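## Task

Press each drive blank that juts out from the rack's front fully home so it latches, but leave any blank carrying a yellow sticker untouched. The rack is free-standing: it may tilt only a little at most, or the task fails, and it must finish in its original spot. A blank counts only if it stays latched without the robot holding it.

## Robot and tools

ROBOT. Two 7-joint xArm7 arms, left_arm and right_arm, each with a parallel two-finger gripper and a wrist camera. Their root links sit at left_arm (-0.055, +0.375, 0) m with identity orientation, and right_arm (-0.004, -0.396, 0) m, quat_wxyz (0.999, 0, 0, -0.053), i.e. yawed a few degrees. The shared scene frame has its origin on the table top midway between the arms, +x pointing out over the table, +z up; left_arm is on the +y side. The words left and right are arm names, not image directions.

GRIPPER GEOMETRY. Fingers extend along the gripper's +z axis and separate along its y axis. end_effector_position is the point between the pads with fingers shut, roughly 2 cm short of the fingertips; closing pushes the tips about 10 mm further forward. A closed gripper makes a reasonable blunt tool for pressing a blank.

execute_actions. Argument actions is a list holding zero or one item; optional pictures (boolean) decides whether camera images come back (default: they do).
- Empty list: no command, just the current state.
- Move: {"rows": [[...16 numbers...], ...], "steps": N}. N is 1 to 15 control steps, each 1/30 s (default 15). Up to 15 rows; row k is used on step k and the final row is reused for leftover steps.
- Wait: {"steps": N} with N up to 300, counted from the previous result; no new command.
Each row is one flat list covering both arms, always 16 numbers: left_arm's 7 joint targets then its opening, then right_arm's 7 joint targets then its opening. Joint targets are absolute angles in radians (the same values shown in Joint positions), not offsets. Column order and stated ranges per arm: waist -6.283..6.283, shoulder -2.059..2.094, upper arm roll -6.283..6.283, elbow -0.192..3.927, forearm roll -6.283..6.283, wrist pitch -1.693..3.142, wrist roll -6.283..6.283. Opening is absolute on a scale from -1 (closed) to +1 (fully open). A call is rejected outright, sending nothing, if a target is over 0.010 rad beyond a range end and also beyond that joint's last reported angle. True ends may differ from the stated ones by up to 0.010 rad; a request past the real end gets clipped there and a "joint sent to its limit" line appears (possibly referring to an earlier action still running). No such line does not prove more travel is available.

MOTION LIMITS. Joint targets advance at most 3.14 rad/s with a 0.16 s ramp, all joints of an arm coordinated to arrive together. Per step a target is kept within 0.623 rad of the measured angle, and if targets would shift the gripper more than 70 mm from where it is, they get scaled back. Large moves therefore take several calls. The simulation keeps running while you reply; arms continue toward the last row sent until they settle, stall, or a step is HELD.

RESULTS. A state line per arm (left_arm: ... | right_arm: ...) gives end_effector_position (m), end_effector_quat_wxyz, and linear/angular velocities (m/s, rad/s) in the scene frame; the printed position can be off, more so at long reach. Joint positions and Joint velocities list each arm's 7 joints (rad, rad/s) then the finger-pad gap (m, m/s; 0.084 when fully open). grip_measured is the measured opening on the command scale; commanding below it squeezes, harder the lower. Joint torque readings are total drive output, offset and noisy, nonzero even in free air. "joint command not followed" means the clearance check altered or blocked targets on some steps; HELD marks steps where your row was partly or wholly not sent. TORQUE FAULT: a joint hit its load limit (waist 47.5, shoulder 47.5, upper arm roll 28.5, elbow 28.5, forearm roll 28.5, wrist pitch 19, wrist roll 19 N m); the arm backs off, freezes 10 s and drops the rest of the call. MOTOR HOT warns from 65 °C; at 80 °C an OVER-TEMPERATURE FAULT brakes that arm until it cools. Any arm stop is undesirable.

OTHER TOOLS. zoom_image: camera is cam_high, cam_left_wrist or cam_right_wrist; region [x0, y0, x1, y1] in pixels of that camera's latest image, origin top-left, at most 504x504. Use it to check sticker colours and how far blanks protrude. All three cameras are 504x504 (cam_high fovy about 64°, wrist cameras about 41° and 40°). read_manual(section="licences") only returns licence text. finished_scene(scene) ends the current scene irreversibly and reports success; pass the current scene number, and the result gives the next task.

CAUTIONS. The rack is loose: push each blank straight in along the rack's depth with moderate, steady motion, ideally near the blank's centre, so the rack neither tips nor slides; a rack that ends displaced or tilted fails. Confirm each blank stays latched after the gripper withdraws. Never touch blanks with the excluded sticker colour. Keep the arms clear of each other, knock nothing off the table, and avoid slamming, hard impacts and excessive force.

Each tool is called by a JSON object that holds its "op" and its "data".

## Session

{"op": "execute_actions", "data": {"actions": []}}

Scene clock: 0.00 s of 4500.00 s.
left_arm: end_effector_position=(+0.2269, -0.1149, +0.2875) grip_measured=+1.00 end_effector_quat_wxyz=(+0.374, +0.666, +0.182, +0.619) end_effector_velocity=(+0.000, -0.000, -0.000) end_effector_angular_velocity=(-0.000, +0.000, -0.001) | right_arm: end_effector_position=(+0.4663, -0.2819, +0.3287) grip_measured=+1.00 end_effector_quat_wxyz=(-0.119, +0.843, -0.524, -0.015) end_effector_velocity=(+0.000, -0.001, -0.000) end_effector_angular_velocity=(-0.001, +0.000, -0.001)
Joint positions: left_arm=[ 0.445 -1.656 -1.58   0.754 -0.33   0.035 -2.116  0.084] | right_arm=[ 0.26  -0.101 -0.008  1.248  0.213  1.225  1.198  0.084]
Joint velocities: left_arm=[ 0.001  0.    -0.     0.    -0.    -0.001 -0.     0.   ] | right_arm=[-0.001  0.     0.     0.    -0.001  0.    -0.     0.   ]
Joint torques (N m, as the arm reports them, + toward a larger angle): no reading
Motor temperatures (°C, as the motors report them): left_arm=[36 36 34 39 36 35 36] | right_arm=[36 38 37 38 38 40 36]

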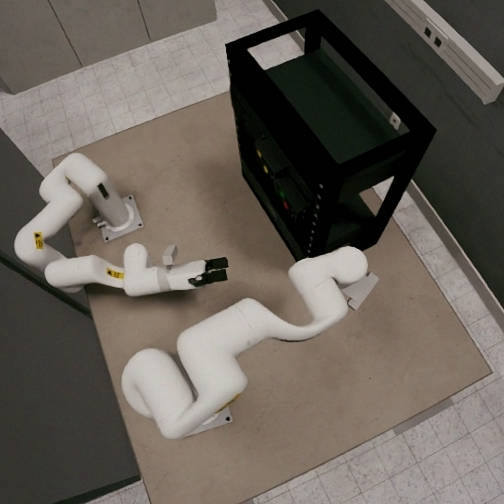

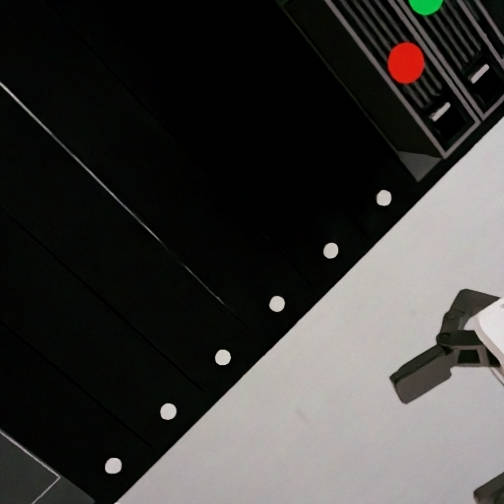

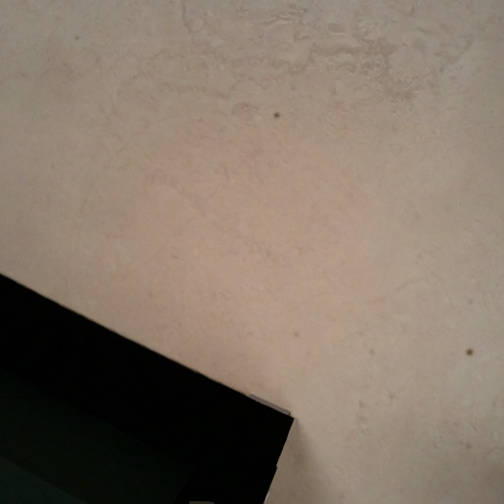

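{"op": "execute_actions", "data": {"actions": [{"rows":[[0.445,-1.3,-1.58,0.1,-0.33,0.035,-2.116,-1,0.26,-0.101,-0.008,1.248,0.213,1.225,1.198,-1]],"steps":15}]}}

{"op": "execute_actions", "data": {"actions": [{"rows":[[0.9,-0.6,0,0.2,0,0.3,-2.116,-1,0.1,-0.7,0,0.7,0,1.0,0.6,-1]],"steps":15}], "pictures": false}}

{"op": "execute_actions", "data": {"actions": [{"steps":20}]}}

Scene clock: 14.13 s of 4500.00 s.
left_arm: end_effector_position=(+0.2950, +0.0403, +0.2736) grip_measured=-1.00 end_effector_quat_wxyz=(+0.295, +0.661, +0.316, +0.613) end_effector_velocity=(+0.103, +0.371, -0.074) end_effector_angular_velocity=(-0.108, +0.323, +0.624) | right_arm: end_effector_position=(+0.4662, -0.2821, +0.3286) grip_measured=-1.00 end_effector_quat_wxyz=(-0.119, +0.843, -0.524, -0.016) end_effector_velocity=(+0.000, -0.001, +0.000) end_effector_angular_velocity=(+0.001, -0.000, -0.003)
Joint positions: left_arm=[ 0.445 -1.506 -1.58   0.479 -0.33   0.035 -2.116  0.   ] | right_arm=[ 0.26  -0.101 -0.008  1.248  0.213  1.225  1.198  0.   ]
Joint velocities: left_arm=[-0.001  0.343 -0.003 -0.628 -0.002 -0.001 -0.     0.   ] | right_arm=[-0.002 -0.    -0.     0.     0.001  0.    -0.     0.   ]
Joint torques (N m, as the arm reports them, + toward a larger angle): left_arm=[-1.82  9.86 20.76  1.64 -1.11 -1.23  0.23] | right_arm=[  1.01 -22.23   1.18  10.7    0.08  -2.01   0.44]
Motor temperatures (°C, as the motors report them): left_arm=[36 36 39 38 36 35 36] | right_arm=[36 38 37 41 38 40 36]
Steps of this call (steps 1 to 90: nothing new was sent; then 10.63 s passed at rest; steps 91 to 105: all 15 steps of this action). Readings (joint positions):
91: left_arm=[0.445 -1.656 -1.580 0.753 -0.330 0.035 -2.116] | right_arm=[0.260 -0.101 -0.008 1.248 0.213 1.225 1.198]
92: left_arm=[0.445 -1.655 -1.580 0.752 -0.329 0.034 -2.116] | right_arm=[0.260 -0.101 -0.008 1.248 0.213 1.225 1.198]
94: left_arm=[0.443 -1.637 -1.581 0.725 -0.329 0.033 -2.116] | right_arm=[0.260 -0.101 -0.008 1.248 0.213 1.225 1.198]
98: left_arm=[0.446 -1.586 -1.579 0.626 -0.330 0.035 -2.116] | right_arm=[0.260 -0.101 -0.008 1.248 0.213 1.225 1.198]
105: the state above

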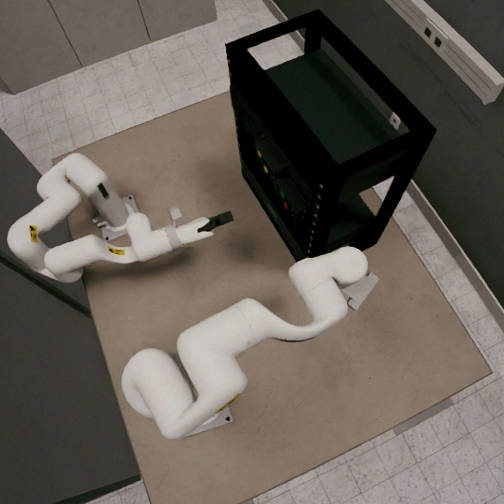

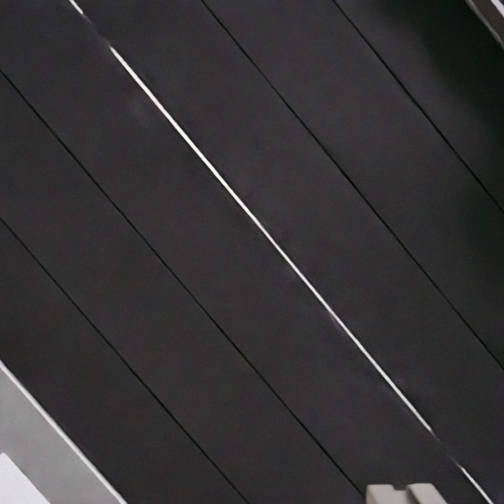

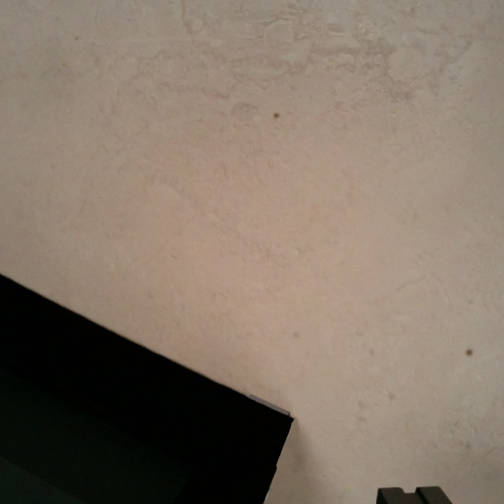

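Scene clock: 14.63 s of 4500.00 s.
left_arm: end_effector_position=(+0.3552, +0.2216, +0.2838) grip_measured=-1.00 end_effector_quat_wxyz=(+0.205, +0.605, +0.532, +0.555) end_effector_velocity=(+0.066, +0.378, -0.018) end_effector_angular_velocity=(-0.618, +0.425, +0.820) | right_arm: end_effector_position=(+0.3811, -0.3845, +0.3445) grip_measured=-1.00 end_effector_quat_wxyz=(-0.076, +0.926, -0.331, +0.163) end_effector_velocity=(-0.177, -0.172, -0.020) end_effector_angular_velocity=(-0.692, -0.506, +0.703)
Joint positions: left_arm=[ 0.606 -1.229 -1.325  0.354 -0.213  0.129 -2.116  0.   ] | right_arm=[ 0.123 -0.613 -0.002  0.781  0.032  1.034  0.69   0.   ]
Joint velocities: left_arm=[ 0.336  0.657  0.656 -0.176  0.243  0.195  0.     0.   ] | right_arm=[-0.274 -1.025  0.004 -0.923 -0.354 -0.366 -0.987  0.   ]
Joint torques (N m, as the arm reports them, + toward a larger angle): left_arm=[-2.02  6.34 17.46  5.48 -0.89 -2.07  0.25] | right_arm=[ 4.08  3.23  3.37 12.39  0.46 -2.12  0.77]
Motor temperatures (°C, as the motors report them): left_arm=[36 36 39 38 36 35 36] | right_arm=[36 38 37 41 38 40 36]
Steps of this call (steps 1 to 15: all 15 steps of this action). Readings (joint positions):
1: left_arm=[0.445 -1.494 -1.580 0.458 -0.330 0.035 -2.116] | right_arm=[0.260 -0.101 -0.008 1.248 0.213 1.225 1.198]
2: left_arm=[0.446 -1.482 -1.578 0.439 -0.329 0.036 -2.116] | right_arm=[0.259 -0.103 -0.008 1.246 0.212 1.224 1.195]
4: left_arm=[0.466 -1.451 -1.552 0.421 -0.313 0.049 -2.116] | right_arm=[0.251 -0.136 -0.005 1.210 0.199 1.208 1.157]
8: left_arm=[0.522 -1.373 -1.470 0.398 -0.273 0.080 -2.116] | right_arm=[0.203 -0.315 -0.007 1.055 0.137 1.144 0.986]
15: the state above

Scene clock: 15.30 s of 4500.00 s.
left_arm: end_effector_position=(+0.3346, +0.4646, +0.2466) grip_measured=-1.00 end_effector_quat_wxyz=(+0.140, +0.425, +0.805, +0.389) end_effector_velocity=(-0.122, +0.334, -0.065) end_effector_angular_velocity=(-0.736, +0.049, +0.860) | right_arm: end_effector_position=(+0.3664, -0.3982, +0.3410) grip_measured=-1.00 end_effector_quat_wxyz=(-0.058, +0.935, -0.293, +0.190) end_effector_velocity=(-0.000, -0.001, +0.000) end_effector_angular_velocity=(-0.001, -0.002, -0.002)
Joint positions: left_arm=[ 0.785 -0.846 -0.797  0.26  -0.083  0.233 -2.116  0.   ] | right_arm=[ 0.1 -0.7  0.   0.7  0.   1.   0.6  0. ]
Joint velocities: left_arm=[ 0.197  0.423  0.942 -0.104  0.141  0.113 -0.     0.   ] | right_arm=[-0.003 -0.003  0.    -0.001 -0.    -0.    -0.001  0.   ]
Joint torques (N m, as the arm reports them, + toward a larger angle): left_arm=[-1.77 -2.04  9.66 10.39 -0.33 -2.94  0.22] | right_arm=[ 1.21 -6.21  1.69 11.09 -0.09 -2.32  0.45]
Motor temperatures (°C, as the motors report them): left_arm=[36 36 39 39 36 35 36] | right_arm=[36 38 37 41 38 40 36]
Steps of this call (steps 1 to 20: the robot went on to your last target). Readings (joint positions):
1: left_arm=[0.617 -1.206 -1.303 0.348 -0.205 0.135 -2.116] | right_arm=[0.115 -0.642 -0.002 0.755 0.021 1.023 0.661]
2: left_arm=[0.628 -1.184 -1.280 0.343 -0.197 0.141 -2.116] | right_arm=[0.110 -0.662 -0.002 0.736 0.014 1.016 0.641]
4: left_arm=[0.649 -1.139 -1.234 0.332 -0.182 0.154 -2.116] | right_arm=[0.105 -0.683 -0.000 0.716 0.007 1.007 0.619]
8: left_arm=[0.689 -1.053 -1.137 0.311 -0.153 0.177 -2.116] | right_arm=[0.101 -0.695 0.001 0.704 0.002 1.001 0.604]
20: the state above

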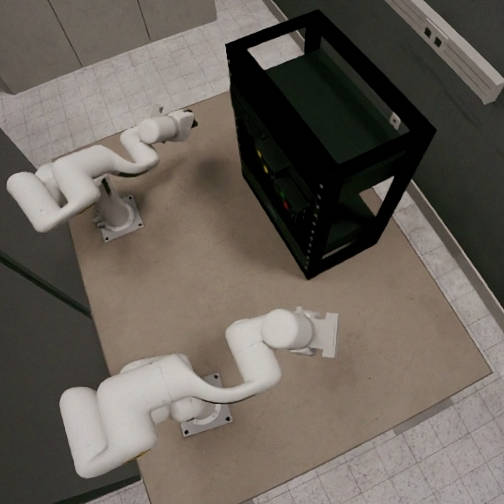

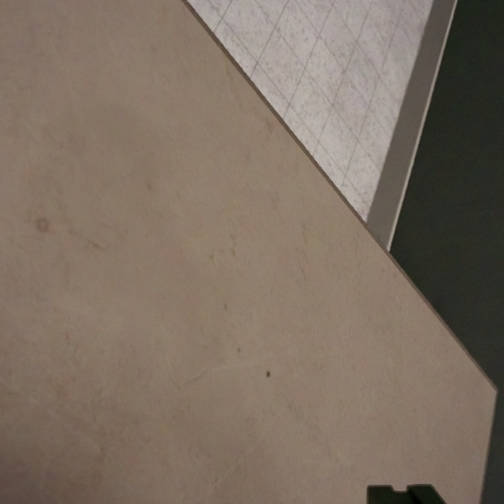

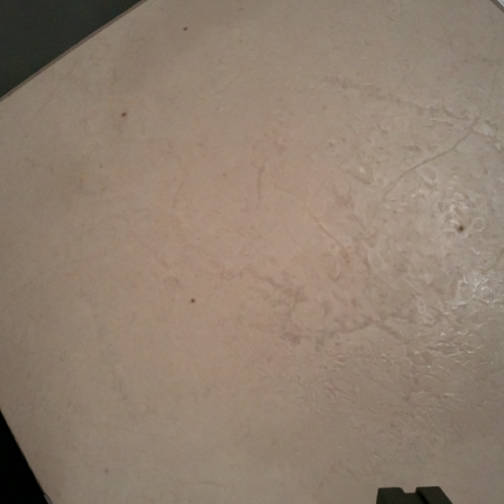

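{"op": "execute_actions", "data": {"actions": [{"rows":[[0.9,-0.6,0,0.2,0,0.3,-2.116,-1,0.2,-1.1,0,0.2,0,0.2,0,-1]],"steps":15}], "pictures": false}}

{"op": "execute_actions", "data": {"actions": [{"rows":[[0.9,-0.6,0,0.2,0,0.3,-2.116,-1,0.78,-1.1,0,0.2,0,0.2,0,-1]],"steps":15}], "pictures": false}}

{"op": "execute_actions", "data": {"actions": [{"steps":8}]}}

Scene clock: 30.80 s of 4500.00 s.
left_arm: end_effector_position=(+0.1716, +0.6608, +0.1712) grip_measured=-1.00 end_effector_quat_wxyz=(+0.141, +0.061, +0.967, +0.203) end_effector_velocity=(-0.000, +0.001, +0.000) end_effector_angular_velocity=(+0.000, -0.002, +0.002) | right_arm: end_effector_position=(+0.3671, -0.3625, +0.3769) grip_measured=-1.00 end_effector_quat_wxyz=(-0.029, +0.864, +0.028, +0.502) end_effector_velocity=(+0.002, +0.015, +0.104) end_effector_angular_velocity=(-0.201, -0.620, +0.189)
Joint positions: left_arm=[ 0.9   -0.6   -0.     0.2    0.     0.3   -2.116  0.   ] | right_arm=[ 0.196 -1.086 -0.     0.22  -0.     0.251  0.025  0.   ]
Joint velocities: left_arm=[ 0.001  0.     0.002  0.    -0.    -0.001 -0.     0.   ] | right_arm=[ 0.043 -0.171 -0.004 -0.198  0.002 -0.627 -0.3    0.   ]
Joint torques (N m, as the arm reports them, + toward a larger angle): left_arm=[-1.57 -7.16  0.72 11.64  0.31 -3.04  0.13] | right_arm=[ 0.29  5.55  1.65 11.63 -0.02 -1.95  0.91]
Motor temperatures (°C, as the motors report them): left_arm=[36 36 36 41 36 35 36] | right_arm=[36 38 37 43 38 40 36]
Steps of this call (steps 1 to 45: the robot went on to your last target; steps 46 to 110: nothing new was sent; then 11.33 s passed at rest; steps 111 to 125: all 15 steps of this action). Readings (joint positions):
111: left_arm=[0.900 -0.600 0.000 0.200 0.000 0.300 -2.116] | right_arm=[0.100 -0.700 -0.000 0.700 -0.000 1.000 0.600]
112: left_arm=[0.900 -0.600 0.000 0.200 0.000 0.300 -2.116] | right_arm=[0.100 -0.701 -0.000 0.698 -0.000 0.997 0.597]
114: left_arm=[0.900 -0.600 -0.000 0.200 -0.000 0.300 -2.116] | right_arm=[0.106 -0.724 -0.001 0.669 -0.000 0.958 0.560]
118: left_arm=[0.900 -0.600 -0.000 0.200 0.000 0.300 -2.116] | right_arm=[0.147 -0.888 0.000 0.464 0.000 0.693 0.317]
125: the state above

Scene clock: 31.30 s of 4500.00 s.
left_arm: end_effector_position=(+0.1716, +0.6608, +0.1712) grip_measured=-1.00 end_effector_quat_wxyz=(+0.141, +0.061, +0.967, +0.203) end_effector_velocity=(-0.000, -0.000, -0.000) end_effector_angular_velocity=(-0.001, +0.001, +0.000) | right_arm: end_effector_position=(+0.3187, -0.2097, +0.3829) grip_measured=-1.00 end_effector_quat_wxyz=(-0.135, +0.825, +0.220, +0.503) end_effector_velocity=(-0.196, +0.336, +0.003) end_effector_angular_velocity=(+0.001, -0.036, +1.055)
Joint positions: left_arm=[ 0.9   -0.6    0.     0.2    0.     0.3   -2.116  0.   ] | right_arm=[ 0.63  -1.098  0.     0.203 -0.     0.205  0.003  0.   ]
Joint velocities: left_arm=[ 0.    -0.    -0.001  0.    -0.001  0.001  0.     0.   ] | right_arm=[ 1.046 -0.014 -0.    -0.019 -0.001 -0.036 -0.019  0.   ]
Joint torques (N m, as the arm reports them, + toward a larger angle): left_arm=[-1.62 -7.    0.66 11.57  0.4  -3.17  0.19] | right_arm=[ 0.64  1.77  1.83 11.08 -0.18 -2.43  0.43]
Motor temperatures (°C, as the motors report them): left_arm=[36 36 36 41 36 35 36] | right_arm=[36 38 37 43 38 40 36]
Steps of this call (steps 1 to 15: all 15 steps of this action). Readings (joint positions):
1: left_arm=[0.900 -0.600 0.000 0.200 0.000 0.300 -2.116] | right_arm=[0.198 -1.090 -0.000 0.214 0.000 0.234 0.017]
2: left_arm=[0.900 -0.600 0.000 0.200 -0.000 0.300 -2.116] | right_arm=[0.200 -1.093 -0.000 0.210 0.000 0.223 0.012]
4: left_arm=[0.900 -0.600 0.000 0.200 0.000 0.300 -2.116] | right_arm=[0.236 -1.095 -0.002 0.208 0.000 0.216 0.008]
8: left_arm=[0.900 -0.600 -0.000 0.200 0.000 0.300 -2.116] | right_arm=[0.387 -1.095 0.000 0.207 -0.000 0.214 0.007]
15: the state above

Scene clock: 31.57 s of 4500.00 s.
left_arm: end_effector_position=(+0.1716, +0.6608, +0.1712) grip_measured=-1.00 end_effector_quat_wxyz=(+0.141, +0.061, +0.967, +0.203) end_effector_velocity=(+0.000, -0.000, -0.000) end_effector_angular_velocity=(-0.001, +0.000, +0.000) | right_arm: end_effector_position=(+0.2891, -0.1662, +0.3834) grip_measured=-1.00 end_effector_quat_wxyz=(-0.171, +0.806, +0.278, +0.494) end_effector_velocity=(-0.018, +0.023, +0.001) end_effector_angular_velocity=(+0.005, -0.001, +0.081)
Joint positions: left_arm=[ 0.9   -0.6   -0.     0.2    0.     0.3   -2.116  0.   ] | right_arm=[ 0.772 -1.1   -0.     0.2    0.     0.2    0.     0.   ]
Joint velocities: left_arm=[ 0.     0.    -0.002 -0.    -0.002  0.001 -0.     0.   ] | right_arm=[ 0.082 -0.002 -0.006 -0.001  0.001 -0.003 -0.003  0.   ]
Joint torques (N m, as the arm reports them, + toward a larger angle): left_arm=[-1.55 -6.97  0.65 11.58  0.65 -3.13  0.14] | right_arm=[-0.35  2.04  1.64 11.25 -0.19 -2.39  0.39]
Motor temperatures (°C, as the motors report them): left_arm=[36 36 36 41 36 35 36] | right_arm=[36 38 37 43 38 40 36]
Steps of this call (steps 1 to 8: the robot went on to your last target). Readings (joint positions):
1: left_arm=[0.900 -0.600 -0.000 0.200 -0.000 0.300 -2.116] | right_arm=[0.665 -1.098 0.000 0.202 -0.000 0.204 0.002]
2: left_arm=[0.900 -0.600 0.000 0.200 0.000 0.300 -2.116] | right_arm=[0.697 -1.099 0.000 0.202 -0.000 0.203 0.001]
4: left_arm=[0.900 -0.600 -0.000 0.200 0.000 0.300 -2.116] | right_arm=[0.742 -1.099 0.001 0.201 -0.000 0.201 0.001]
8: the state above

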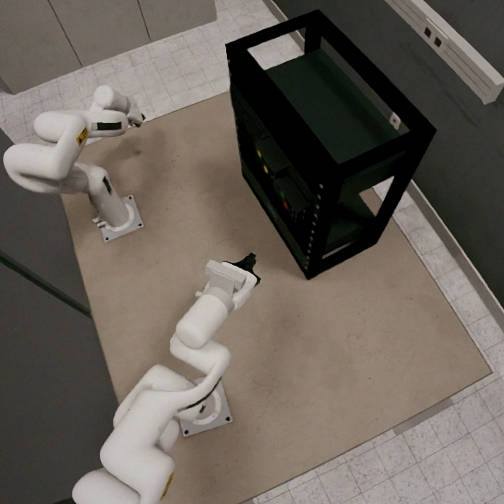

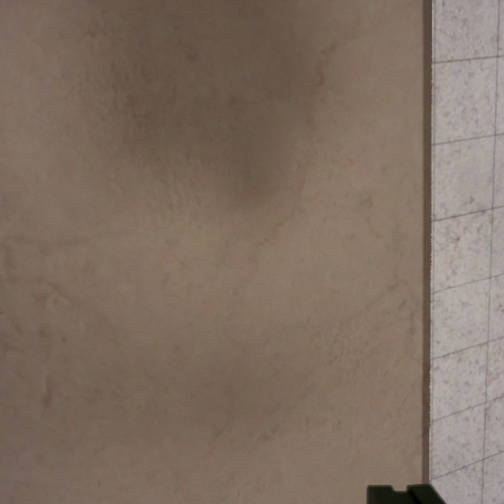

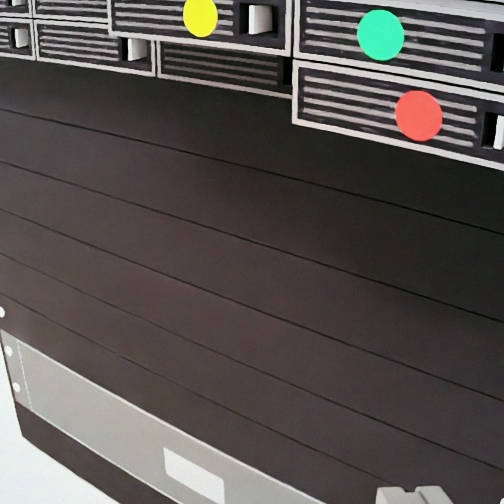

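Tilt up.

{"op": "execute_actions", "data": {"actions": [{"rows":[[0.9,-0.6,0,0.2,0,0.3,-2.116,-1,0.78,-1.1,0,0.2,0,0,0,-1]],"steps":15}]}}

Scene clock: 35.90 s of 4500.00 s.
left_arm: end_effector_position=(+0.1716, +0.6608, +0.1712) grip_measured=-1.00 end_effector_quat_wxyz=(+0.141, +0.061, +0.967, +0.203) end_effector_velocity=(+0.000, -0.000, -0.000) end_effector_angular_velocity=(+0.000, +0.000, -0.001) | right_arm: end_effector_position=(+0.2904, -0.1613, +0.4348) grip_measured=-1.00 end_effector_quat_wxyz=(-0.199, +0.752, +0.263, +0.570) end_effector_velocity=(+0.000, -0.000, +0.007) end_effector_angular_velocity=(+0.019, -0.021, -0.002)
Joint positions: left_arm=[ 0.9   -0.6    0.     0.2    0.     0.3   -2.116  0.   ] | right_arm=[ 0.78  -1.1    0.     0.2   -0.     0.003 -0.     0.   ]
Joint velocities: left_arm=[-0.    -0.    -0.001 -0.    -0.001 -0.     0.     0.   ] | right_arm=[-0.001  0.    -0.    -0.     0.001 -0.028  0.     0.   ]
Joint torques (N m, as the arm reports them, + toward a larger angle): left_arm=[-1.31 -7.19  0.78 11.78  0.55 -3.03  0.11] | right_arm=[ 0.9   2.32  1.62 11.21 -0.06 -2.34  0.41]
Motor temperatures (°C, as the motors report them): left_arm=[36 36 36 41 36 35 36] | right_arm=[36 38 37 44 38 40 36]
Steps of this call (steps 1 to 30: the robot went on to your last target; steps 31 to 90: nothing new was sent; then 0.83 s passed at rest; steps 91 to 105: all 15 steps of this action). Readings (joint positions):
91: left_arm=[0.900 -0.600 0.000 0.200 -0.000 0.300 -2.116] | right_arm=[0.780 -1.100 0.000 0.200 -0.000 0.200 0.000]
92: left_arm=[0.900 -0.600 0.000 0.200 -0.000 0.300 -2.116] | right_arm=[0.780 -1.100 0.000 0.200 -0.000 0.197 -0.000]
94: left_arm=[0.900 -0.600 -0.000 0.200 -0.000 0.300 -2.116] | right_arm=[0.780 -1.100 0.000 0.199 -0.000 0.160 -0.000]
98: left_arm=[0.900 -0.600 -0.000 0.200 0.000 0.300 -2.116] | right_arm=[0.780 -1.100 -0.000 0.202 0.000 0.040 0.000]
105: the state above

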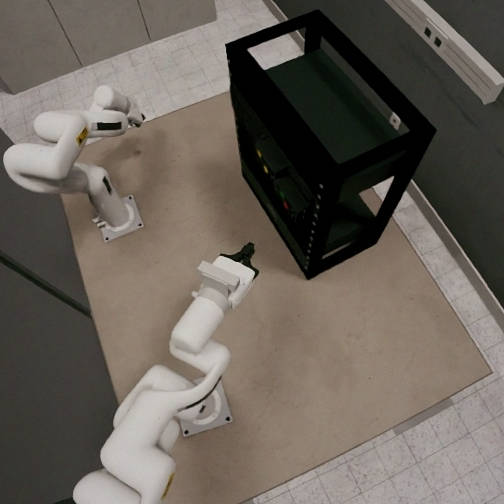

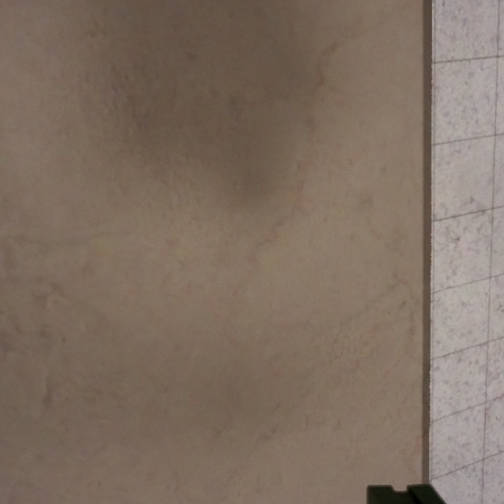

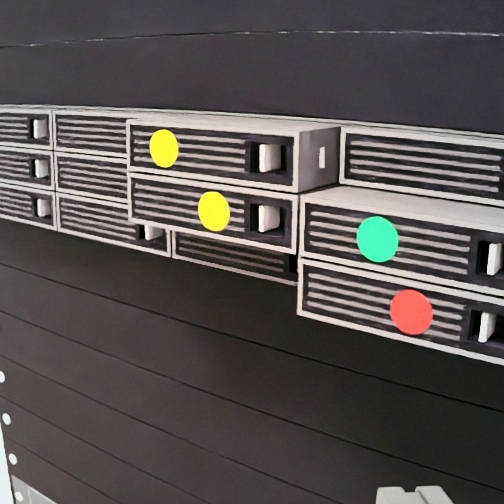

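{"op": "execute_actions", "data": {"actions": [{"rows":[[0.9,-0.6,0,0.2,0,0.3,-2.116,-1,0.82,-0.8,0,0.42,0,-0.05,-1.57,-1]],"steps":15}], "pictures": false}}

{"op": "execute_actions", "data": {"actions": [{"steps":12}], "pictures": false}}

{"op": "execute_actions", "data": {"actions": [{"rows":[[0.9,-0.6,0,0.2,0,0.3,-2.116,-1,0.806,-0.619,0,0.563,0,-0.088,-1.57,-1]],"steps":15}]}}

Scene clock: 52.63 s of 4500.00 s.
left_arm: end_effector_position=(+0.1716, +0.6608, +0.1712) grip_measured=-1.00 end_effector_quat_wxyz=(+0.141, +0.061, +0.967, +0.203) end_effector_velocity=(+0.000, -0.000, +0.000) end_effector_angular_velocity=(+0.000, -0.000, -0.001) | right_arm: end_effector_position=(+0.3252, -0.1122, +0.4605) grip_measured=-1.00 end_effector_quat_wxyz=(+0.063, +0.550, +0.588, +0.590) end_effector_velocity=(+0.021, +0.029, +0.012) end_effector_angular_velocity=(-1.879, -1.609, +0.789)
Joint positions: left_arm=[ 0.9   -0.6    0.     0.2    0.     0.3   -2.116  0.   ] | right_arm=[ 0.818 -0.814  0.     0.409 -0.    -0.047 -0.924  0.   ]
Joint velocities: left_arm=[-0.001 -0.     0.     0.    -0.    -0.     0.     0.   ] | right_arm=[ 0.022  0.151 -0.003  0.114  0.001 -0.029 -2.594  0.   ]
Joint torques (N m, as the arm reports them, + toward a larger angle): left_arm=[-1.23 -7.38  0.61 11.66  0.43 -3.08  0.18] | right_arm=[ 0.62 -5.91  1.28 10.9  -0.04 -2.32  0.72]
Motor temperatures (°C, as the motors report them): left_arm=[36 36 35 42 36 35 36] | right_arm=[36 38 37 45 38 40 36]
Steps of this call (steps 1 to 15: the robot went on to your last target; steps 16 to 90: nothing new was sent; then 13.23 s passed at rest; steps 91 to 105: all 15 steps of this action). Readings (joint positions):
91: left_arm=[0.900 -0.600 0.000 0.200 0.000 0.300 -2.116] | right_arm=[0.780 -1.100 0.000 0.200 -0.000 -0.000 -0.000]
92: left_arm=[0.900 -0.600 -0.000 0.200 0.000 0.300 -2.116] | right_arm=[0.780 -1.099 -0.000 0.201 0.000 -0.000 -0.003]
94: left_arm=[0.900 -0.600 -0.000 0.200 0.000 0.300 -2.116] | right_arm=[0.782 -1.082 -0.000 0.213 0.000 -0.003 -0.041]
98: left_arm=[0.900 -0.600 -0.000 0.200 0.000 0.300 -2.116] | right_arm=[0.799 -0.959 -0.000 0.304 0.000 -0.024 -0.307]
105: the state above

Scene clock: 53.03 s of 4500.00 s.
left_arm: end_effector_position=(+0.1716, +0.6608, +0.1712) grip_measured=-1.00 end_effector_quat_wxyz=(+0.141, +0.061, +0.967, +0.203) end_effector_velocity=(+0.002, -0.001, +0.001) end_effector_angular_velocity=(+0.002, -0.001, -0.004) | right_arm: end_effector_position=(+0.3270, -0.1097, +0.4620) grip_measured=-1.00 end_effector_quat_wxyz=(+0.242, +0.341, +0.729, +0.541) end_effector_velocity=(+0.000, +0.001, +0.000) end_effector_angular_velocity=(-0.127, -0.110, +0.053)
Joint positions: left_arm=[ 0.9   -0.6   -0.     0.2   -0.     0.3   -2.116  0.   ] | right_arm=[ 0.82  -0.801 -0.     0.42   0.    -0.05  -1.555  0.   ]
Joint velocities: left_arm=[-0.003 -0.    -0.002  0.001 -0.    -0.001 -0.001  0.   ] | right_arm=[ 0.001  0.004 -0.     0.003 -0.    -0.001 -0.176  0.   ]
Joint torques (N m, as the arm reports them, + toward a larger angle): left_arm=[-1.16 -7.02  0.69 11.66  0.38 -3.02  0.17] | right_arm=[ 1.12 -3.93  1.65 11.22 -0.02 -2.31  0.59]
Motor temperatures (°C, as the motors report them): left_arm=[36 36 35 42 36 35 36] | right_arm=[36 38 37 45 38 40 36]
Steps of this call (steps 1 to 12: the robot went on to your last target). Readings (joint positions):
1: left_arm=[0.900 -0.600 -0.000 0.200 0.000 0.300 -2.116] | right_arm=[0.819 -0.810 0.000 0.412 -0.000 -0.048 -1.011]
2: left_arm=[0.900 -0.600 0.000 0.200 -0.000 0.300 -2.116] | right_arm=[0.819 -0.807 0.000 0.414 -0.000 -0.049 -1.098]
4: left_arm=[0.900 -0.600 -0.000 0.200 -0.000 0.300 -2.116] | right_arm=[0.820 -0.804 -0.000 0.417 0.000 -0.049 -1.267]
8: left_arm=[0.900 -0.600 0.000 0.200 -0.000 0.300 -2.116] | right_arm=[0.820 -0.801 -0.000 0.419 -0.000 -0.050 -1.496]
12: the state above

Scene clock: 53.53 s of 4500.00 s.
left_arm: end_effector_position=(+0.1716, +0.6608, +0.1712) grip_measured=-1.00 end_effector_quat_wxyz=(+0.141, +0.061, +0.967, +0.203) end_effector_velocity=(+0.001, -0.000, +0.000) end_effector_angular_velocity=(+0.002, +0.000, -0.003) | right_arm: end_effector_position=(+0.3645, -0.0860, +0.4759) grip_measured=-1.00 end_effector_quat_wxyz=(+0.250, +0.340, +0.730, +0.538) end_effector_velocity=(+0.004, +0.003, +0.004) end_effector_angular_velocity=(+0.003, -0.006, -0.001)
Joint positions: left_arm=[ 0.9   -0.6   -0.     0.2   -0.     0.3   -2.116  0.   ] | right_arm=[ 0.806 -0.621  0.     0.561 -0.    -0.088 -1.57   0.   ]
Joint velocities: left_arm=[-0.001 -0.    -0.001 -0.001  0.    -0.002  0.     0.   ] | right_arm=[-0.001  0.017  0.     0.018 -0.001 -0.006 -0.001  0.   ]
Joint torques (N m, as the arm reports them, + toward a larger angle): left_arm=[-1.21 -7.09  0.87 11.8   0.44 -3.11  0.12] | right_arm=[ 0.99 -8.23  1.33 11.02  0.07 -2.31  0.34]
Motor temperatures (°C, as the motors report them): left_arm=[36 36 35 42 36 35 36] | right_arm=[36 38 37 45 38 40 36]
Steps of this call (steps 1 to 15: all 15 steps of this action). Readings (joint positions):
1: left_arm=[0.900 -0.600 0.000 0.200 0.000 0.300 -2.116] | right_arm=[0.820 -0.800 -0.000 0.420 0.000 -0.050 -1.560]
2: left_arm=[0.900 -0.600 0.000 0.200 0.000 0.300 -2.116] | right_arm=[0.820 -0.798 -0.000 0.422 -0.000 -0.051 -1.563]
4: left_arm=[0.900 -0.600 -0.000 0.200 -0.000 0.300 -2.116] | right_arm=[0.817 -0.764 0.000 0.449 -0.000 -0.058 -1.567]
8: left_arm=[0.900 -0.600 -0.000 0.200 -0.000 0.300 -2.116] | right_arm=[0.808 -0.650 -0.000 0.538 0.000 -0.081 -1.569]
15: the state above

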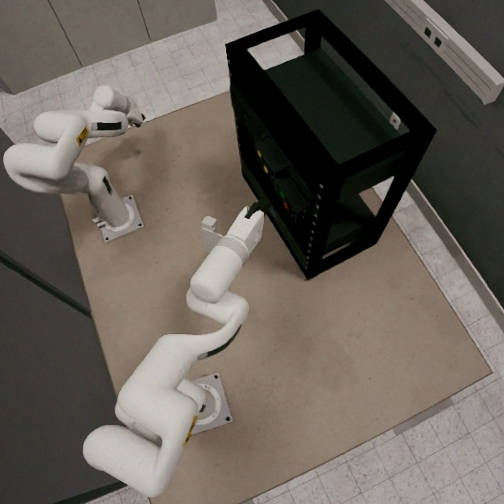

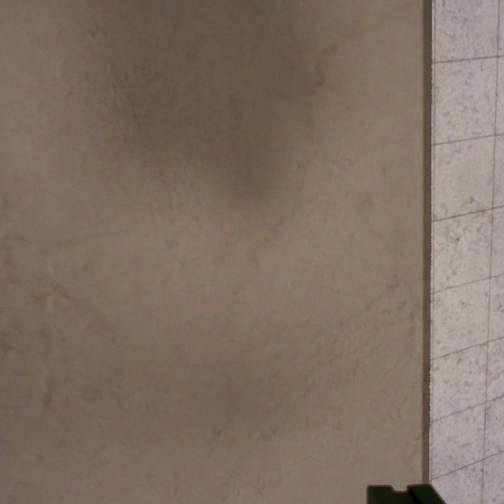

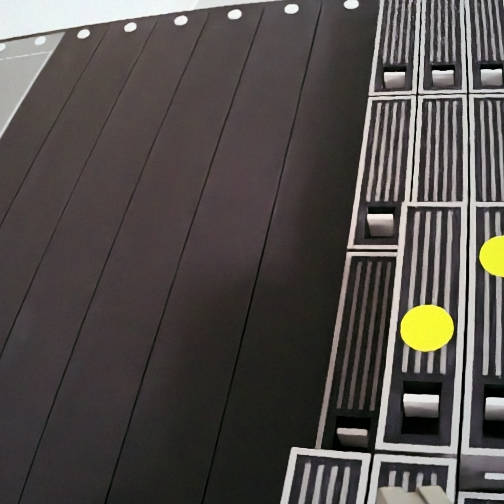

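{"op": "execute_actions", "data": {"actions": [{"rows":[[0.9,-0.6,0,0.2,0,0.3,-2.116,-1,0.77,-0.6,0,0.577,0,-0.094,-1.57,-1],[0.9,-0.6,0,0.2,0,0.3,-2.116,-1,0.77,-0.6,0,0.577,0,-0.094,-1.57,-1],[0.9,-0.6,0,0.2,0,0.3,-2.116,-1,0.77,-0.6,0,0.577,0,-0.094,-1.57,-1],[0.9,-0.6,0,0.2,0,0.3,-2.116,-1,0.75,-0.56,0,0.605,0,-0.105,-1.57,-1],[0.9,-0.6,0,0.2,0,0.3,-2.116,-1,0.75,-0.56,0,0.605,0,-0.105,-1.57,-1],[0.9,-0.6,0,0.2,0,0.3,-2.116,-1,0.75,-0.56,0,0.605,0,-0.105,-1.57,-1],[0.9,-0.6,0,0.2,0,0.3,-2.116,-1,0.73,-0.52,0,0.634,0,-0.116,-1.57,-1],[0.9,-0.6,0,0.2,0,0.3,-2.116,-1,0.73,-0.52,0,0.634,0,-0.116,-1.57,-1],[0.9,-0.6,0,0.2,0,0.3,-2.116,-1,0.73,-0.52,0,0.634,0,-0.116,-1.57,-1],[0.9,-0.6,0,0.2,0,0.3,-2.116,-1,0.712,-0.48,0,0.662,0,-0.128,-1.57,-1]],"steps":15}], "pictures": false}}

{"op": "execute_actions", "data": {"actions": [{"steps":8}]}}

Scene clock: 77.43 s of 4500.00 s.
left_arm: end_effector_position=(+0.1716, +0.6608, +0.1712) grip_measured=-1.00 end_effector_quat_wxyz=(+0.141, +0.061, +0.967, +0.203) end_effector_velocity=(+0.000, +0.000, +0.000) end_effector_angular_velocity=(+0.001, -0.000, -0.001) | right_arm: end_effector_position=(+0.4158, -0.0991, +0.4774) grip_measured=-1.00 end_effector_quat_wxyz=(+0.273, +0.370, +0.715, +0.527) end_effector_velocity=(+0.058, -0.002, -0.002) end_effector_angular_velocity=(-0.005, -0.002, -0.069)
Joint positions: left_arm=[ 0.9   -0.6   -0.     0.2   -0.     0.3   -2.116  0.   ] | right_arm=[ 0.72  -0.495  0.002  0.651 -0.    -0.124 -1.57   0.   ]
Joint velocities: left_arm=[ 0.     0.     0.     0.     0.001 -0.001  0.     0.   ] | right_arm=[-0.079  0.177  0.011  0.125 -0.001 -0.051 -0.     0.   ]
Joint torques (N m, as the arm reports them, + toward a larger angle): left_arm=[-1.71 -7.19  0.52 11.6   0.4  -3.12  0.15] | right_arm=[ -1.4  -13.    -2.19  10.56   0.43  -2.25   0.45]
Motor temperatures (°C, as the motors report them): left_arm=[36 36 35 43 36 35 36] | right_arm=[36 38 37 45 38 40 36]
Steps of this call (steps 1 to 15: the robot went on to your last target; steps 16 to 90: nothing new was sent; then 20.40 s passed at rest; steps 91 to 105: all 15 steps of this action). Readings (joint positions):
91: left_arm=[0.900 -0.600 -0.000 0.200 -0.000 0.300 -2.116] | right_arm=[0.806 -0.619 0.000 0.563 -0.000 -0.088 -1.570]
92: left_arm=[0.900 -0.600 0.000 0.200 0.000 0.300 -2.116] | right_arm=[0.804 -0.618 0.000 0.564 -0.000 -0.088 -1.570]
94: left_arm=[0.900 -0.600 -0.000 0.200 -0.000 0.300 -2.116] | right_arm=[0.791 -0.611 0.001 0.569 -0.000 -0.091 -1.570]
98: left_arm=[0.900 -0.600 0.000 0.200 -0.000 0.300 -2.116] | right_arm=[0.761 -0.576 -0.001 0.594 0.000 -0.101 -1.570]
105: the state above

Scene clock: 77.70 s of 4500.00 s.
left_arm: end_effector_position=(+0.1716, +0.6608, +0.1712) grip_measured=-1.00 end_effector_quat_wxyz=(+0.141, +0.061, +0.967, +0.203) end_effector_velocity=(-0.000, +0.000, -0.000) end_effector_angular_velocity=(+0.000, -0.000, +0.001) | right_arm: end_effector_position=(+0.4213, -0.1007, +0.4772) grip_measured=-1.00 end_effector_quat_wxyz=(+0.275, +0.373, +0.713, +0.526) end_effector_velocity=(+0.005, -0.004, +0.001) end_effector_angular_velocity=(+0.003, +0.000, -0.012)
Joint positions: left_arm=[ 0.9   -0.6   -0.     0.2   -0.     0.3   -2.116  0.   ] | right_arm=[ 0.713 -0.481  0.001  0.661 -0.    -0.128 -1.57   0.   ]
Joint velocities: left_arm=[ 0.001  0.    -0.    -0.    -0.001 -0.001  0.001  0.   ] | right_arm=[-0.008  0.008 -0.004  0.007  0.001 -0.003 -0.     0.   ]
Joint torques (N m, as the arm reports them, + toward a larger angle): left_arm=[-1.26 -7.22  0.61 11.54  0.4  -3.16  0.08] | right_arm=[ -2.26 -10.71  -2.39  11.33   0.61  -2.32   0.37]
Motor temperatures (°C, as the motors report them): left_arm=[36 36 35 43 36 35 36] | right_arm=[36 38 37 45 38 40 36]
Steps of this call (steps 1 to 8: the robot went on to your last target). Readings (joint positions):
1: left_arm=[0.900 -0.600 0.000 0.200 -0.000 0.300 -2.116] | right_arm=[0.718 -0.490 0.002 0.655 -0.000 -0.125 -1.570]
2: left_arm=[0.900 -0.600 -0.000 0.200 0.000 0.300 -2.116] | right_arm=[0.716 -0.487 0.002 0.657 -0.000 -0.126 -1.570]
4: left_arm=[0.900 -0.600 -0.000 0.200 -0.000 0.300 -2.116] | right_arm=[0.714 -0.483 0.002 0.659 -0.000 -0.127 -1.570]
8: the state above

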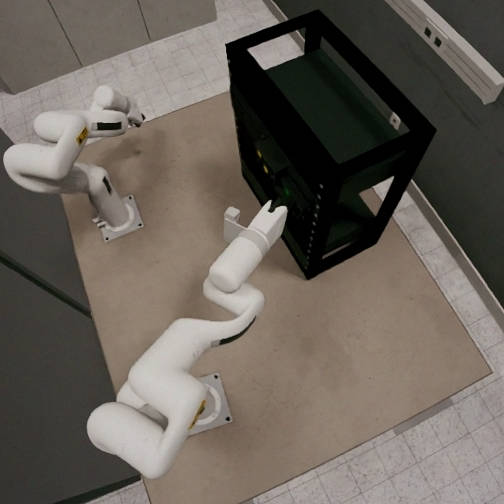

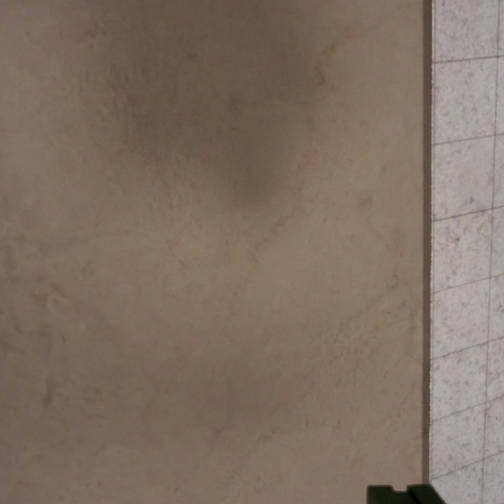

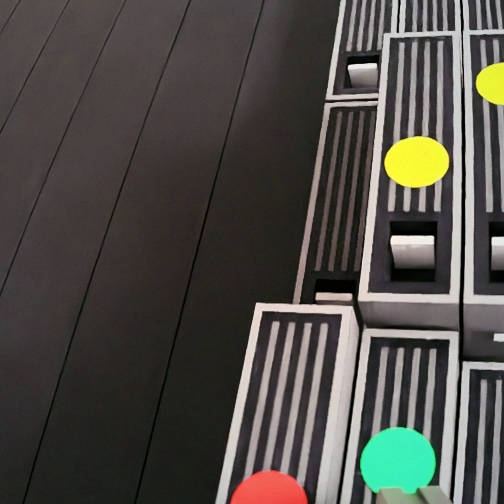

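{"op": "execute_actions", "data": {"actions": [{"rows":[[0.9,-0.6,0,0.2,0,0.3,-2.116,-1,0.702,-0.46,0,0.676,0,-0.133,-1.57,-1],[0.9,-0.6,0,0.2,0,0.3,-2.116,-1,0.702,-0.46,0,0.676,0,-0.133,-1.57,-1],[0.9,-0.6,0,0.2,0,0.3,-2.116,-1,0.702,-0.46,0,0.676,0,-0.133,-1.57,-1],[0.9,-0.6,0,0.2,0,0.3,-2.116,-1,0.692,-0.44,0,0.69,0,-0.139,-1.57,-1],[0.9,-0.6,0,0.2,0,0.3,-2.116,-1,0.692,-0.44,0,0.69,0,-0.139,-1.57,-1],[0.9,-0.6,0,0.2,0,0.3,-2.116,-1,0.692,-0.44,0,0.69,0,-0.139,-1.57,-1],[0.9,-0.6,0,0.2,0,0.3,-2.116,-1,0.684,-0.424,0,0.702,0,-0.144,-1.57,-1]],"steps":15}]}}

Scene clock: 88.67 s of 4500.00 s.
left_arm: end_effector_position=(+0.1716, +0.6608, +0.1712) grip_measured=-1.00 end_effector_quat_wxyz=(+0.141, +0.061, +0.967, +0.203) end_effector_velocity=(+0.000, +0.000, +0.000) end_effector_angular_velocity=(+0.001, -0.000, +0.000) | right_arm: end_effector_position=(+0.4419, -0.1051, +0.4762) grip_measured=-1.00 end_effector_quat_wxyz=(+0.282, +0.384, +0.708, +0.522) end_effector_velocity=(+0.005, +0.001, +0.001) end_effector_angular_velocity=(+0.001, -0.003, -0.004)
Joint positions: left_arm=[ 0.9   -0.6    0.     0.2    0.     0.3   -2.116  0.   ] | right_arm=[ 0.685 -0.426 -0.     0.701 -0.    -0.143 -1.57   0.   ]
Joint velocities: left_arm=[ 0.001  0.    -0.001 -0.     0.001 -0.001 -0.     0.   ] | right_arm=[-0.007  0.018  0.003  0.015 -0.    -0.006  0.     0.   ]
Joint torques (N m, as the arm reports them, + toward a larger angle): left_arm=[-1.45 -7.29  0.74 11.66  0.42 -3.02  0.28] | right_arm=[ -2.15 -11.7   -2.66  11.31   0.39  -2.3    0.51]
Motor temperatures (°C, as the motors report them): left_arm=[36 36 35 43 36 35 36] | right_arm=[36 38 37 46 38 40 36]
Steps of this call (steps 1 to 30: the robot went on to your last target; steps 31 to 90: nothing new was sent; then 7.47 s passed at rest; steps 91 to 105: all 15 steps of this action). Readings (joint positions):
91: left_arm=[0.900 -0.600 0.000 0.200 0.000 0.300 -2.116] | right_arm=[0.712 -0.480 0.000 0.662 -0.000 -0.128 -1.570]
92: left_arm=[0.900 -0.600 0.000 0.200 -0.000 0.300 -2.116] | right_arm=[0.711 -0.479 0.000 0.663 -0.000 -0.128 -1.570]
94: left_arm=[0.900 -0.600 0.000 0.200 0.000 0.300 -2.116] | right_arm=[0.707 -0.471 0.000 0.669 -0.000 -0.130 -1.570]
98: left_arm=[0.900 -0.600 0.000 0.200 0.000 0.300 -2.116] | right_arm=[0.696 -0.449 -0.000 0.684 0.000 -0.137 -1.570]
105: the state above

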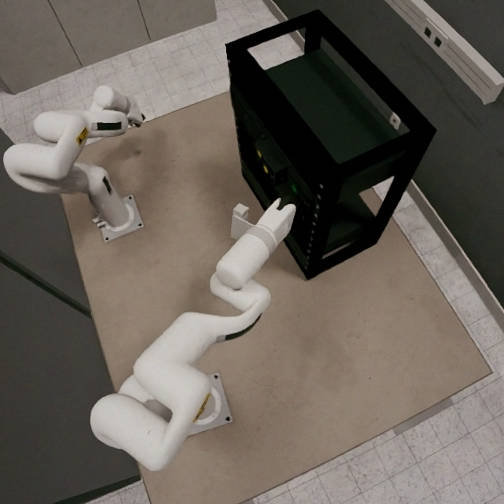

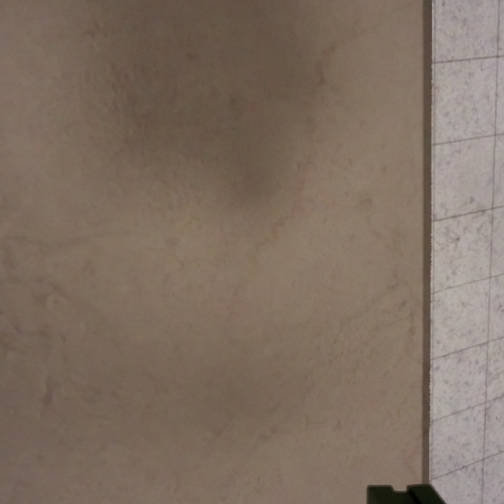

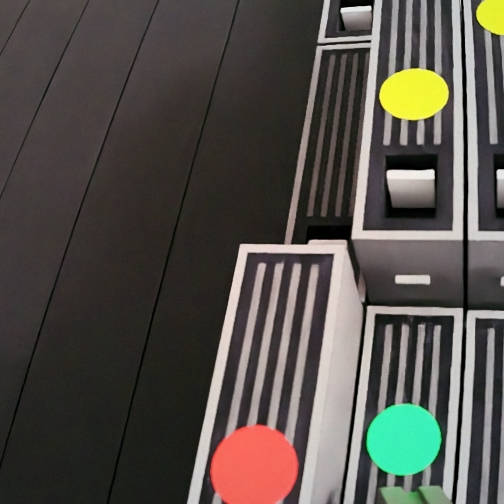

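Not yet seated.

{"op": "execute_actions", "data": {"actions": [{"rows":[[0.9,-0.6,0,0.2,0,0.3,-2.116,-1,0.676,-0.408,0,0.713,0,-0.148,-1.57,-1],[0.9,-0.6,0,0.2,0,0.3,-2.116,-1,0.676,-0.408,0,0.713,0,-0.148,-1.57,-1],[0.9,-0.6,0,0.2,0,0.3,-2.116,-1,0.676,-0.408,0,0.713,0,-0.148,-1.57,-1],[0.9,-0.6,0,0.2,0,0.3,-2.116,-1,0.676,-0.408,0,0.713,0,-0.148,-1.57,-1],[0.9,-0.6,0,0.2,0,0.3,-2.116,-1,0.668,-0.392,0,0.725,0,-0.153,-1.57,-1]],"steps":15}], "pictures": false}}

Scene clock: 97.43 s of 4500.00 s.
left_arm: end_effector_position=(+0.1716, +0.6608, +0.1712) grip_measured=-1.00 end_effector_quat_wxyz=(+0.141, +0.061, +0.967, +0.203) end_effector_velocity=(+0.000, -0.001, -0.000) end_effector_angular_velocity=(-0.000, +0.001, -0.002) | right_arm: end_effector_position=(+0.4496, -0.1029, +0.4770) grip_measured=-1.00 end_effector_quat_wxyz=(+0.286, +0.384, +0.706, +0.521) end_effector_velocity=(+0.010, -0.001, +0.007) end_effector_angular_velocity=(+0.007, -0.008, -0.013)
Joint positions: left_arm=[ 0.9   -0.6    0.     0.2   -0.     0.3   -2.116  0.   ] | right_arm=[ 0.672 -0.398  0.008  0.722 -0.001 -0.153 -1.57   0.   ]
Joint velocities: left_arm=[-0.002 -0.    -0.001 -0.001 -0.    -0.001  0.     0.   ] | right_arm=[-0.015  0.027  0.004  0.034  0.005 -0.004 -0.001  0.   ]
Joint torques (N m, as the arm reports them, + toward a larger angle): left_arm=[-1.52 -7.13  0.61 11.69  0.23 -3.08  0.2 ] | right_arm=[-19.64  11.32 -21.47  15.32   2.9   -1.83   0.29]
Motor temperatures (°C, as the motors report them): left_arm=[36 36 35 43 36 35 36] | right_arm=[36 38 37 46 38 40 36]
Steps of this call (steps 1 to 15: the robot went on to your last target; steps 16 to 90: nothing new was sent; then 5.27 s passed at rest; steps 91 to 105: all 15 steps of this action). Readings (joint positions):
91: left_arm=[0.900 -0.600 0.000 0.200 -0.000 0.300 -2.116] | right_arm=[0.684 -0.424 -0.000 0.702 0.000 -0.144 -1.570]
92: left_arm=[0.900 -0.600 0.000 0.200 0.000 0.300 -2.116] | right_arm=[0.683 -0.423 0.000 0.703 -0.000 -0.144 -1.570]
94: left_arm=[0.900 -0.600 -0.000 0.200 -0.000 0.300 -2.116] | right_arm=[0.681 -0.418 0.002 0.707 -0.000 -0.146 -1.570]
98: left_arm=[0.900 -0.600 -0.000 0.200 0.000 0.300 -2.116] | right_arm=[0.676 -0.407 0.006 0.714 -0.001 -0.150 -1.570]
105: the state above

{"op": "execute_actions", "data": {"actions": [{"rows":[[0.9,-0.6,0,0.2,0,0.3,-2.116,-1,0.74,-0.56,0,0.605,0,-0.105,-1.57,-1]],"steps":10}], "pictures": false}}

{"op": "execute_actions", "data": {"actions": [{"rows":[[0.9,-0.6,0,0.2,0,0.3,-2.116,-1,0.74,-0.53,0,0.535,0,-0.205,-1.57,-1]],"steps":10}], "pictures": false}}

{"op": "execute_actions", "data": {"actions": [{"rows":[[0.9,-0.6,0,0.2,0,0.3,-2.116,-1,0.728,-0.502,0,0.557,0,-0.212,-1.57,-1],[0.9,-0.6,0,0.2,0,0.3,-2.116,-1,0.728,-0.502,0,0.557,0,-0.212,-1.57,-1],[0.9,-0.6,0,0.2,0,0.3,-2.116,-1,0.728,-0.502,0,0.557,0,-0.212,-1.57,-1],[0.9,-0.6,0,0.2,0,0.3,-2.116,-1,0.716,-0.474,0,0.578,0,-0.218,-1.57,-1],[0.9,-0.6,0,0.2,0,0.3,-2.116,-1,0.716,-0.474,0,0.578,0,-0.218,-1.57,-1],[0.9,-0.6,0,0.2,0,0.3,-2.116,-1,0.716,-0.474,0,0.578,0,-0.218,-1.57,-1],[0.9,-0.6,0,0.2,0,0.3,-2.116,-1,0.704,-0.445,0,0.6,0,-0.225,-1.57,-1],[0.9,-0.6,0,0.2,0,0.3,-2.116,-1,0.704,-0.445,0,0.6,0,-0.225,-1.57,-1],[0.9,-0.6,0,0.2,0,0.3,-2.116,-1,0.704,-0.445,0,0.6,0,-0.225,-1.57,-1],[0.9,-0.6,0,0.2,0,0.3,-2.116,-1,0.692,-0.417,0,0.622,0,-0.231,-1.57,-1]],"steps":15}]}}

Scene clock: 117.00 s of 4500.00 s.
left_arm: end_effector_position=(+0.1716, +0.6608, +0.1712) grip_measured=-1.00 end_effector_quat_wxyz=(+0.141, +0.061, +0.967, +0.203) end_effector_velocity=(-0.001, -0.000, -0.000) end_effector_angular_velocity=(-0.001, +0.001, +0.001) | right_arm: end_effector_position=(+0.4051, -0.1060, +0.4781) grip_measured=-1.00 end_effector_quat_wxyz=(+0.271, +0.371, +0.714, +0.528) end_effector_velocity=(-0.076, +0.033, -0.016) end_effector_angular_velocity=(-0.040, +0.005, +0.134)
Joint positions: left_arm=[ 0.9   -0.6   -0.     0.2    0.     0.3   -2.116  0.   ] | right_arm=[ 0.73  -0.544 -0.006  0.618  0.002 -0.109 -1.57   0.   ]
Joint velocities: left_arm=[ 0.001  0.     0.001 -0.001  0.001  0.001 -0.     0.   ] | right_arm=[ 0.093 -0.161  0.043 -0.139 -0.011  0.05   0.001  0.   ]
Joint torques (N m, as the arm reports them, + toward a larger angle): left_arm=[-1.6  -7.09  0.54 11.63  0.38 -3.05  0.07] | right_arm=[-1.21 -6.57  0.32 11.23  0.13 -2.18  0.48]
Motor temperatures (°C, as the motors report them): left_arm=[36 36 35 43 36 35 36] | right_arm=[37 38 41 50 38 40 36]
Steps of this call (steps 1 to 15: the robot went on to your last target; steps 16 to 90: nothing new was sent; then 16.23 s passed at rest; steps 91 to 100: all 10 steps of this action). Readings (joint positions):
91: left_arm=[0.900 -0.600 0.000 0.200 -0.000 0.300 -2.116] | right_arm=[0.669 -0.396 0.010 0.725 0.000 -0.153 -1.570]
92: left_arm=[0.900 -0.600 -0.000 0.200 -0.000 0.300 -2.116] | right_arm=[0.670 -0.398 0.010 0.724 0.000 -0.152 -1.570]
94: left_arm=[0.900 -0.600 -0.000 0.200 -0.000 0.300 -2.116] | right_arm=[0.682 -0.425 0.004 0.701 0.001 -0.141 -1.570]
98: left_arm=[0.900 -0.600 0.000 0.200 -0.000 0.300 -2.116] | right_arm=[0.721 -0.526 -0.010 0.631 0.002 -0.114 -1.570]
100: the state above

Scene clock: 117.33 s of 4500.00 s.
left_arm: end_effector_position=(+0.1716, +0.6608, +0.1712) grip_measured=-1.00 end_effector_quat_wxyz=(+0.141, +0.061, +0.967, +0.203) end_effector_velocity=(-0.000, -0.000, -0.000) end_effector_angular_velocity=(-0.002, -0.000, +0.001) | right_arm: end_effector_position=(+0.3978, -0.1021, +0.4462) grip_measured=-1.00 end_effector_quat_wxyz=(+0.267, +0.365, +0.719, +0.528) end_effector_velocity=(-0.005, +0.003, +0.014) end_effector_angular_velocity=(+0.043, -0.061, +0.010)
Joint positions: left_arm=[ 0.9   -0.6   -0.     0.2    0.     0.3   -2.116  0.   ] | right_arm=[ 0.739 -0.53  -0.001  0.538  0.    -0.198 -1.57   0.   ]
Joint velocities: left_arm=[-0.001 -0.     0.002 -0.001 -0.001  0.001 -0.     0.   ] | right_arm=[ 0.007 -0.003  0.004 -0.018  0.    -0.09   0.     0.   ]
Joint torques (N m, as the arm reports them, + toward a larger angle): left_arm=[-1.11 -6.94  0.72 11.73  0.47 -3.1   0.17] | right_arm=[  0.72 -10.65   1.24  11.18  -0.33  -2.08   0.49]
Motor temperatures (°C, as the motors report them): left_arm=[36 36 35 43 36 35 36] | right_arm=[37 38 41 50 38 40 36]
Steps of this call (steps 1 to 10: all 10 steps of this action). Readings (joint positions):
1: left_arm=[0.900 -0.600 0.000 0.200 0.000 0.300 -2.116] | right_arm=[0.733 -0.548 -0.005 0.614 0.001 -0.108 -1.570]
2: left_arm=[0.900 -0.600 0.000 0.200 0.000 0.300 -2.116] | right_arm=[0.734 -0.551 -0.004 0.610 0.001 -0.109 -1.570]
4: left_arm=[0.900 -0.600 0.000 0.200 0.000 0.300 -2.116] | right_arm=[0.736 -0.547 -0.003 0.589 0.001 -0.139 -1.570]
8: left_arm=[0.900 -0.600 0.000 0.200 0.000 0.300 -2.116] | right_arm=[0.739 -0.530 -0.001 0.542 0.000 -0.189 -1.570]
10: the state above

Scene clock: 117.83 s of 4500.00 s.
left_arm: end_effector_position=(+0.1716, +0.6608, +0.1712) grip_measured=-1.00 end_effector_quat_wxyz=(+0.141, +0.061, +0.967, +0.203) end_effector_velocity=(+0.000, +0.001, +0.001) end_effector_angular_velocity=(+0.002, -0.003, +0.001) | right_arm: end_effector_position=(+0.4314, -0.1040, +0.4470) grip_measured=-1.00 end_effector_quat_wxyz=(+0.279, +0.379, +0.710, +0.523) end_effector_velocity=(+0.048, -0.013, -0.003) end_effector_angular_velocity=(+0.001, +0.007, -0.069)
Joint positions: left_arm=[ 0.9   -0.6    0.     0.2    0.     0.3   -2.116  0.   ] | right_arm=[ 0.697 -0.427  0.001  0.614 -0.    -0.228 -1.57   0.   ]
Joint velocities: left_arm=[-0.    -0.     0.002  0.002  0.    -0.002  0.     0.   ] | right_arm=[-0.058  0.124 -0.012  0.092  0.001 -0.026 -0.001  0.   ]
Joint torques (N m, as the arm reports them, + toward a larger angle): left_arm=[-1.34 -7.35  0.58 11.68  0.54 -3.04  0.04] | right_arm=[ -1.45 -13.82  -1.58  10.86   0.44  -2.08   0.47]
Motor temperatures (°C, as the motors report them): left_arm=[36 36 35 43 36 35 36] | right_arm=[37 38 41 50 38 40 36]
Steps of this call (steps 1 to 15: all 15 steps of this action). Readings (joint positions):
1: left_arm=[0.900 -0.600 0.000 0.200 0.000 0.300 -2.116] | right_arm=[0.739 -0.530 -0.001 0.538 0.000 -0.200 -1.570]
2: left_arm=[0.900 -0.600 -0.000 0.200 0.000 0.300 -2.116] | right_arm=[0.739 -0.528 -0.000 0.539 0.000 -0.203 -1.570]
4: left_arm=[0.900 -0.600 -0.000 0.200 -0.000 0.300 -2.116] | right_arm=[0.734 -0.518 0.000 0.547 0.000 -0.207 -1.570]
8: left_arm=[0.900 -0.600 -0.000 0.200 0.000 0.300 -2.116] | right_arm=[0.722 -0.487 0.001 0.569 -0.000 -0.215 -1.570]
15: the state above

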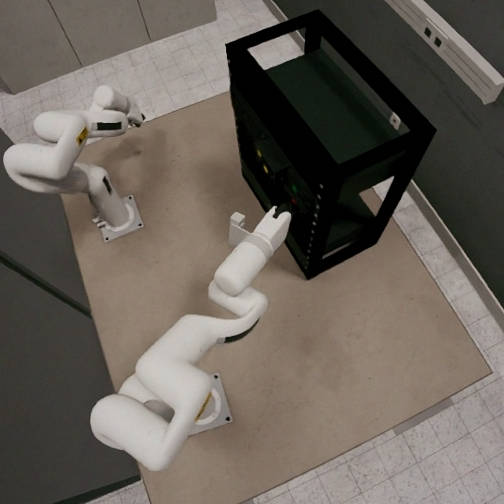

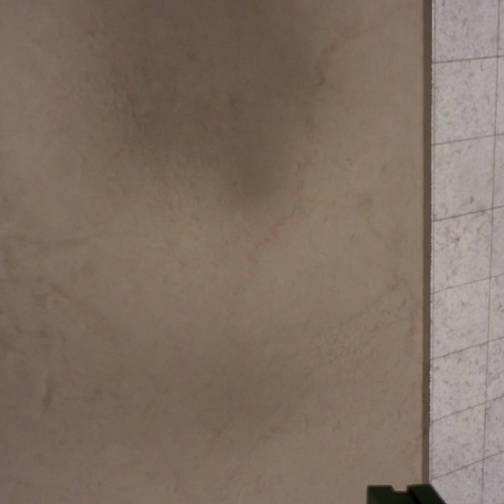

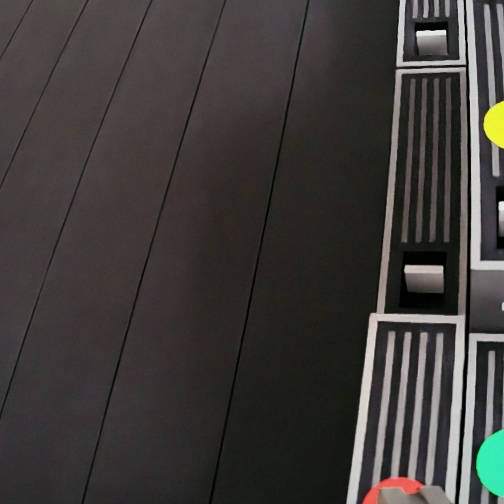

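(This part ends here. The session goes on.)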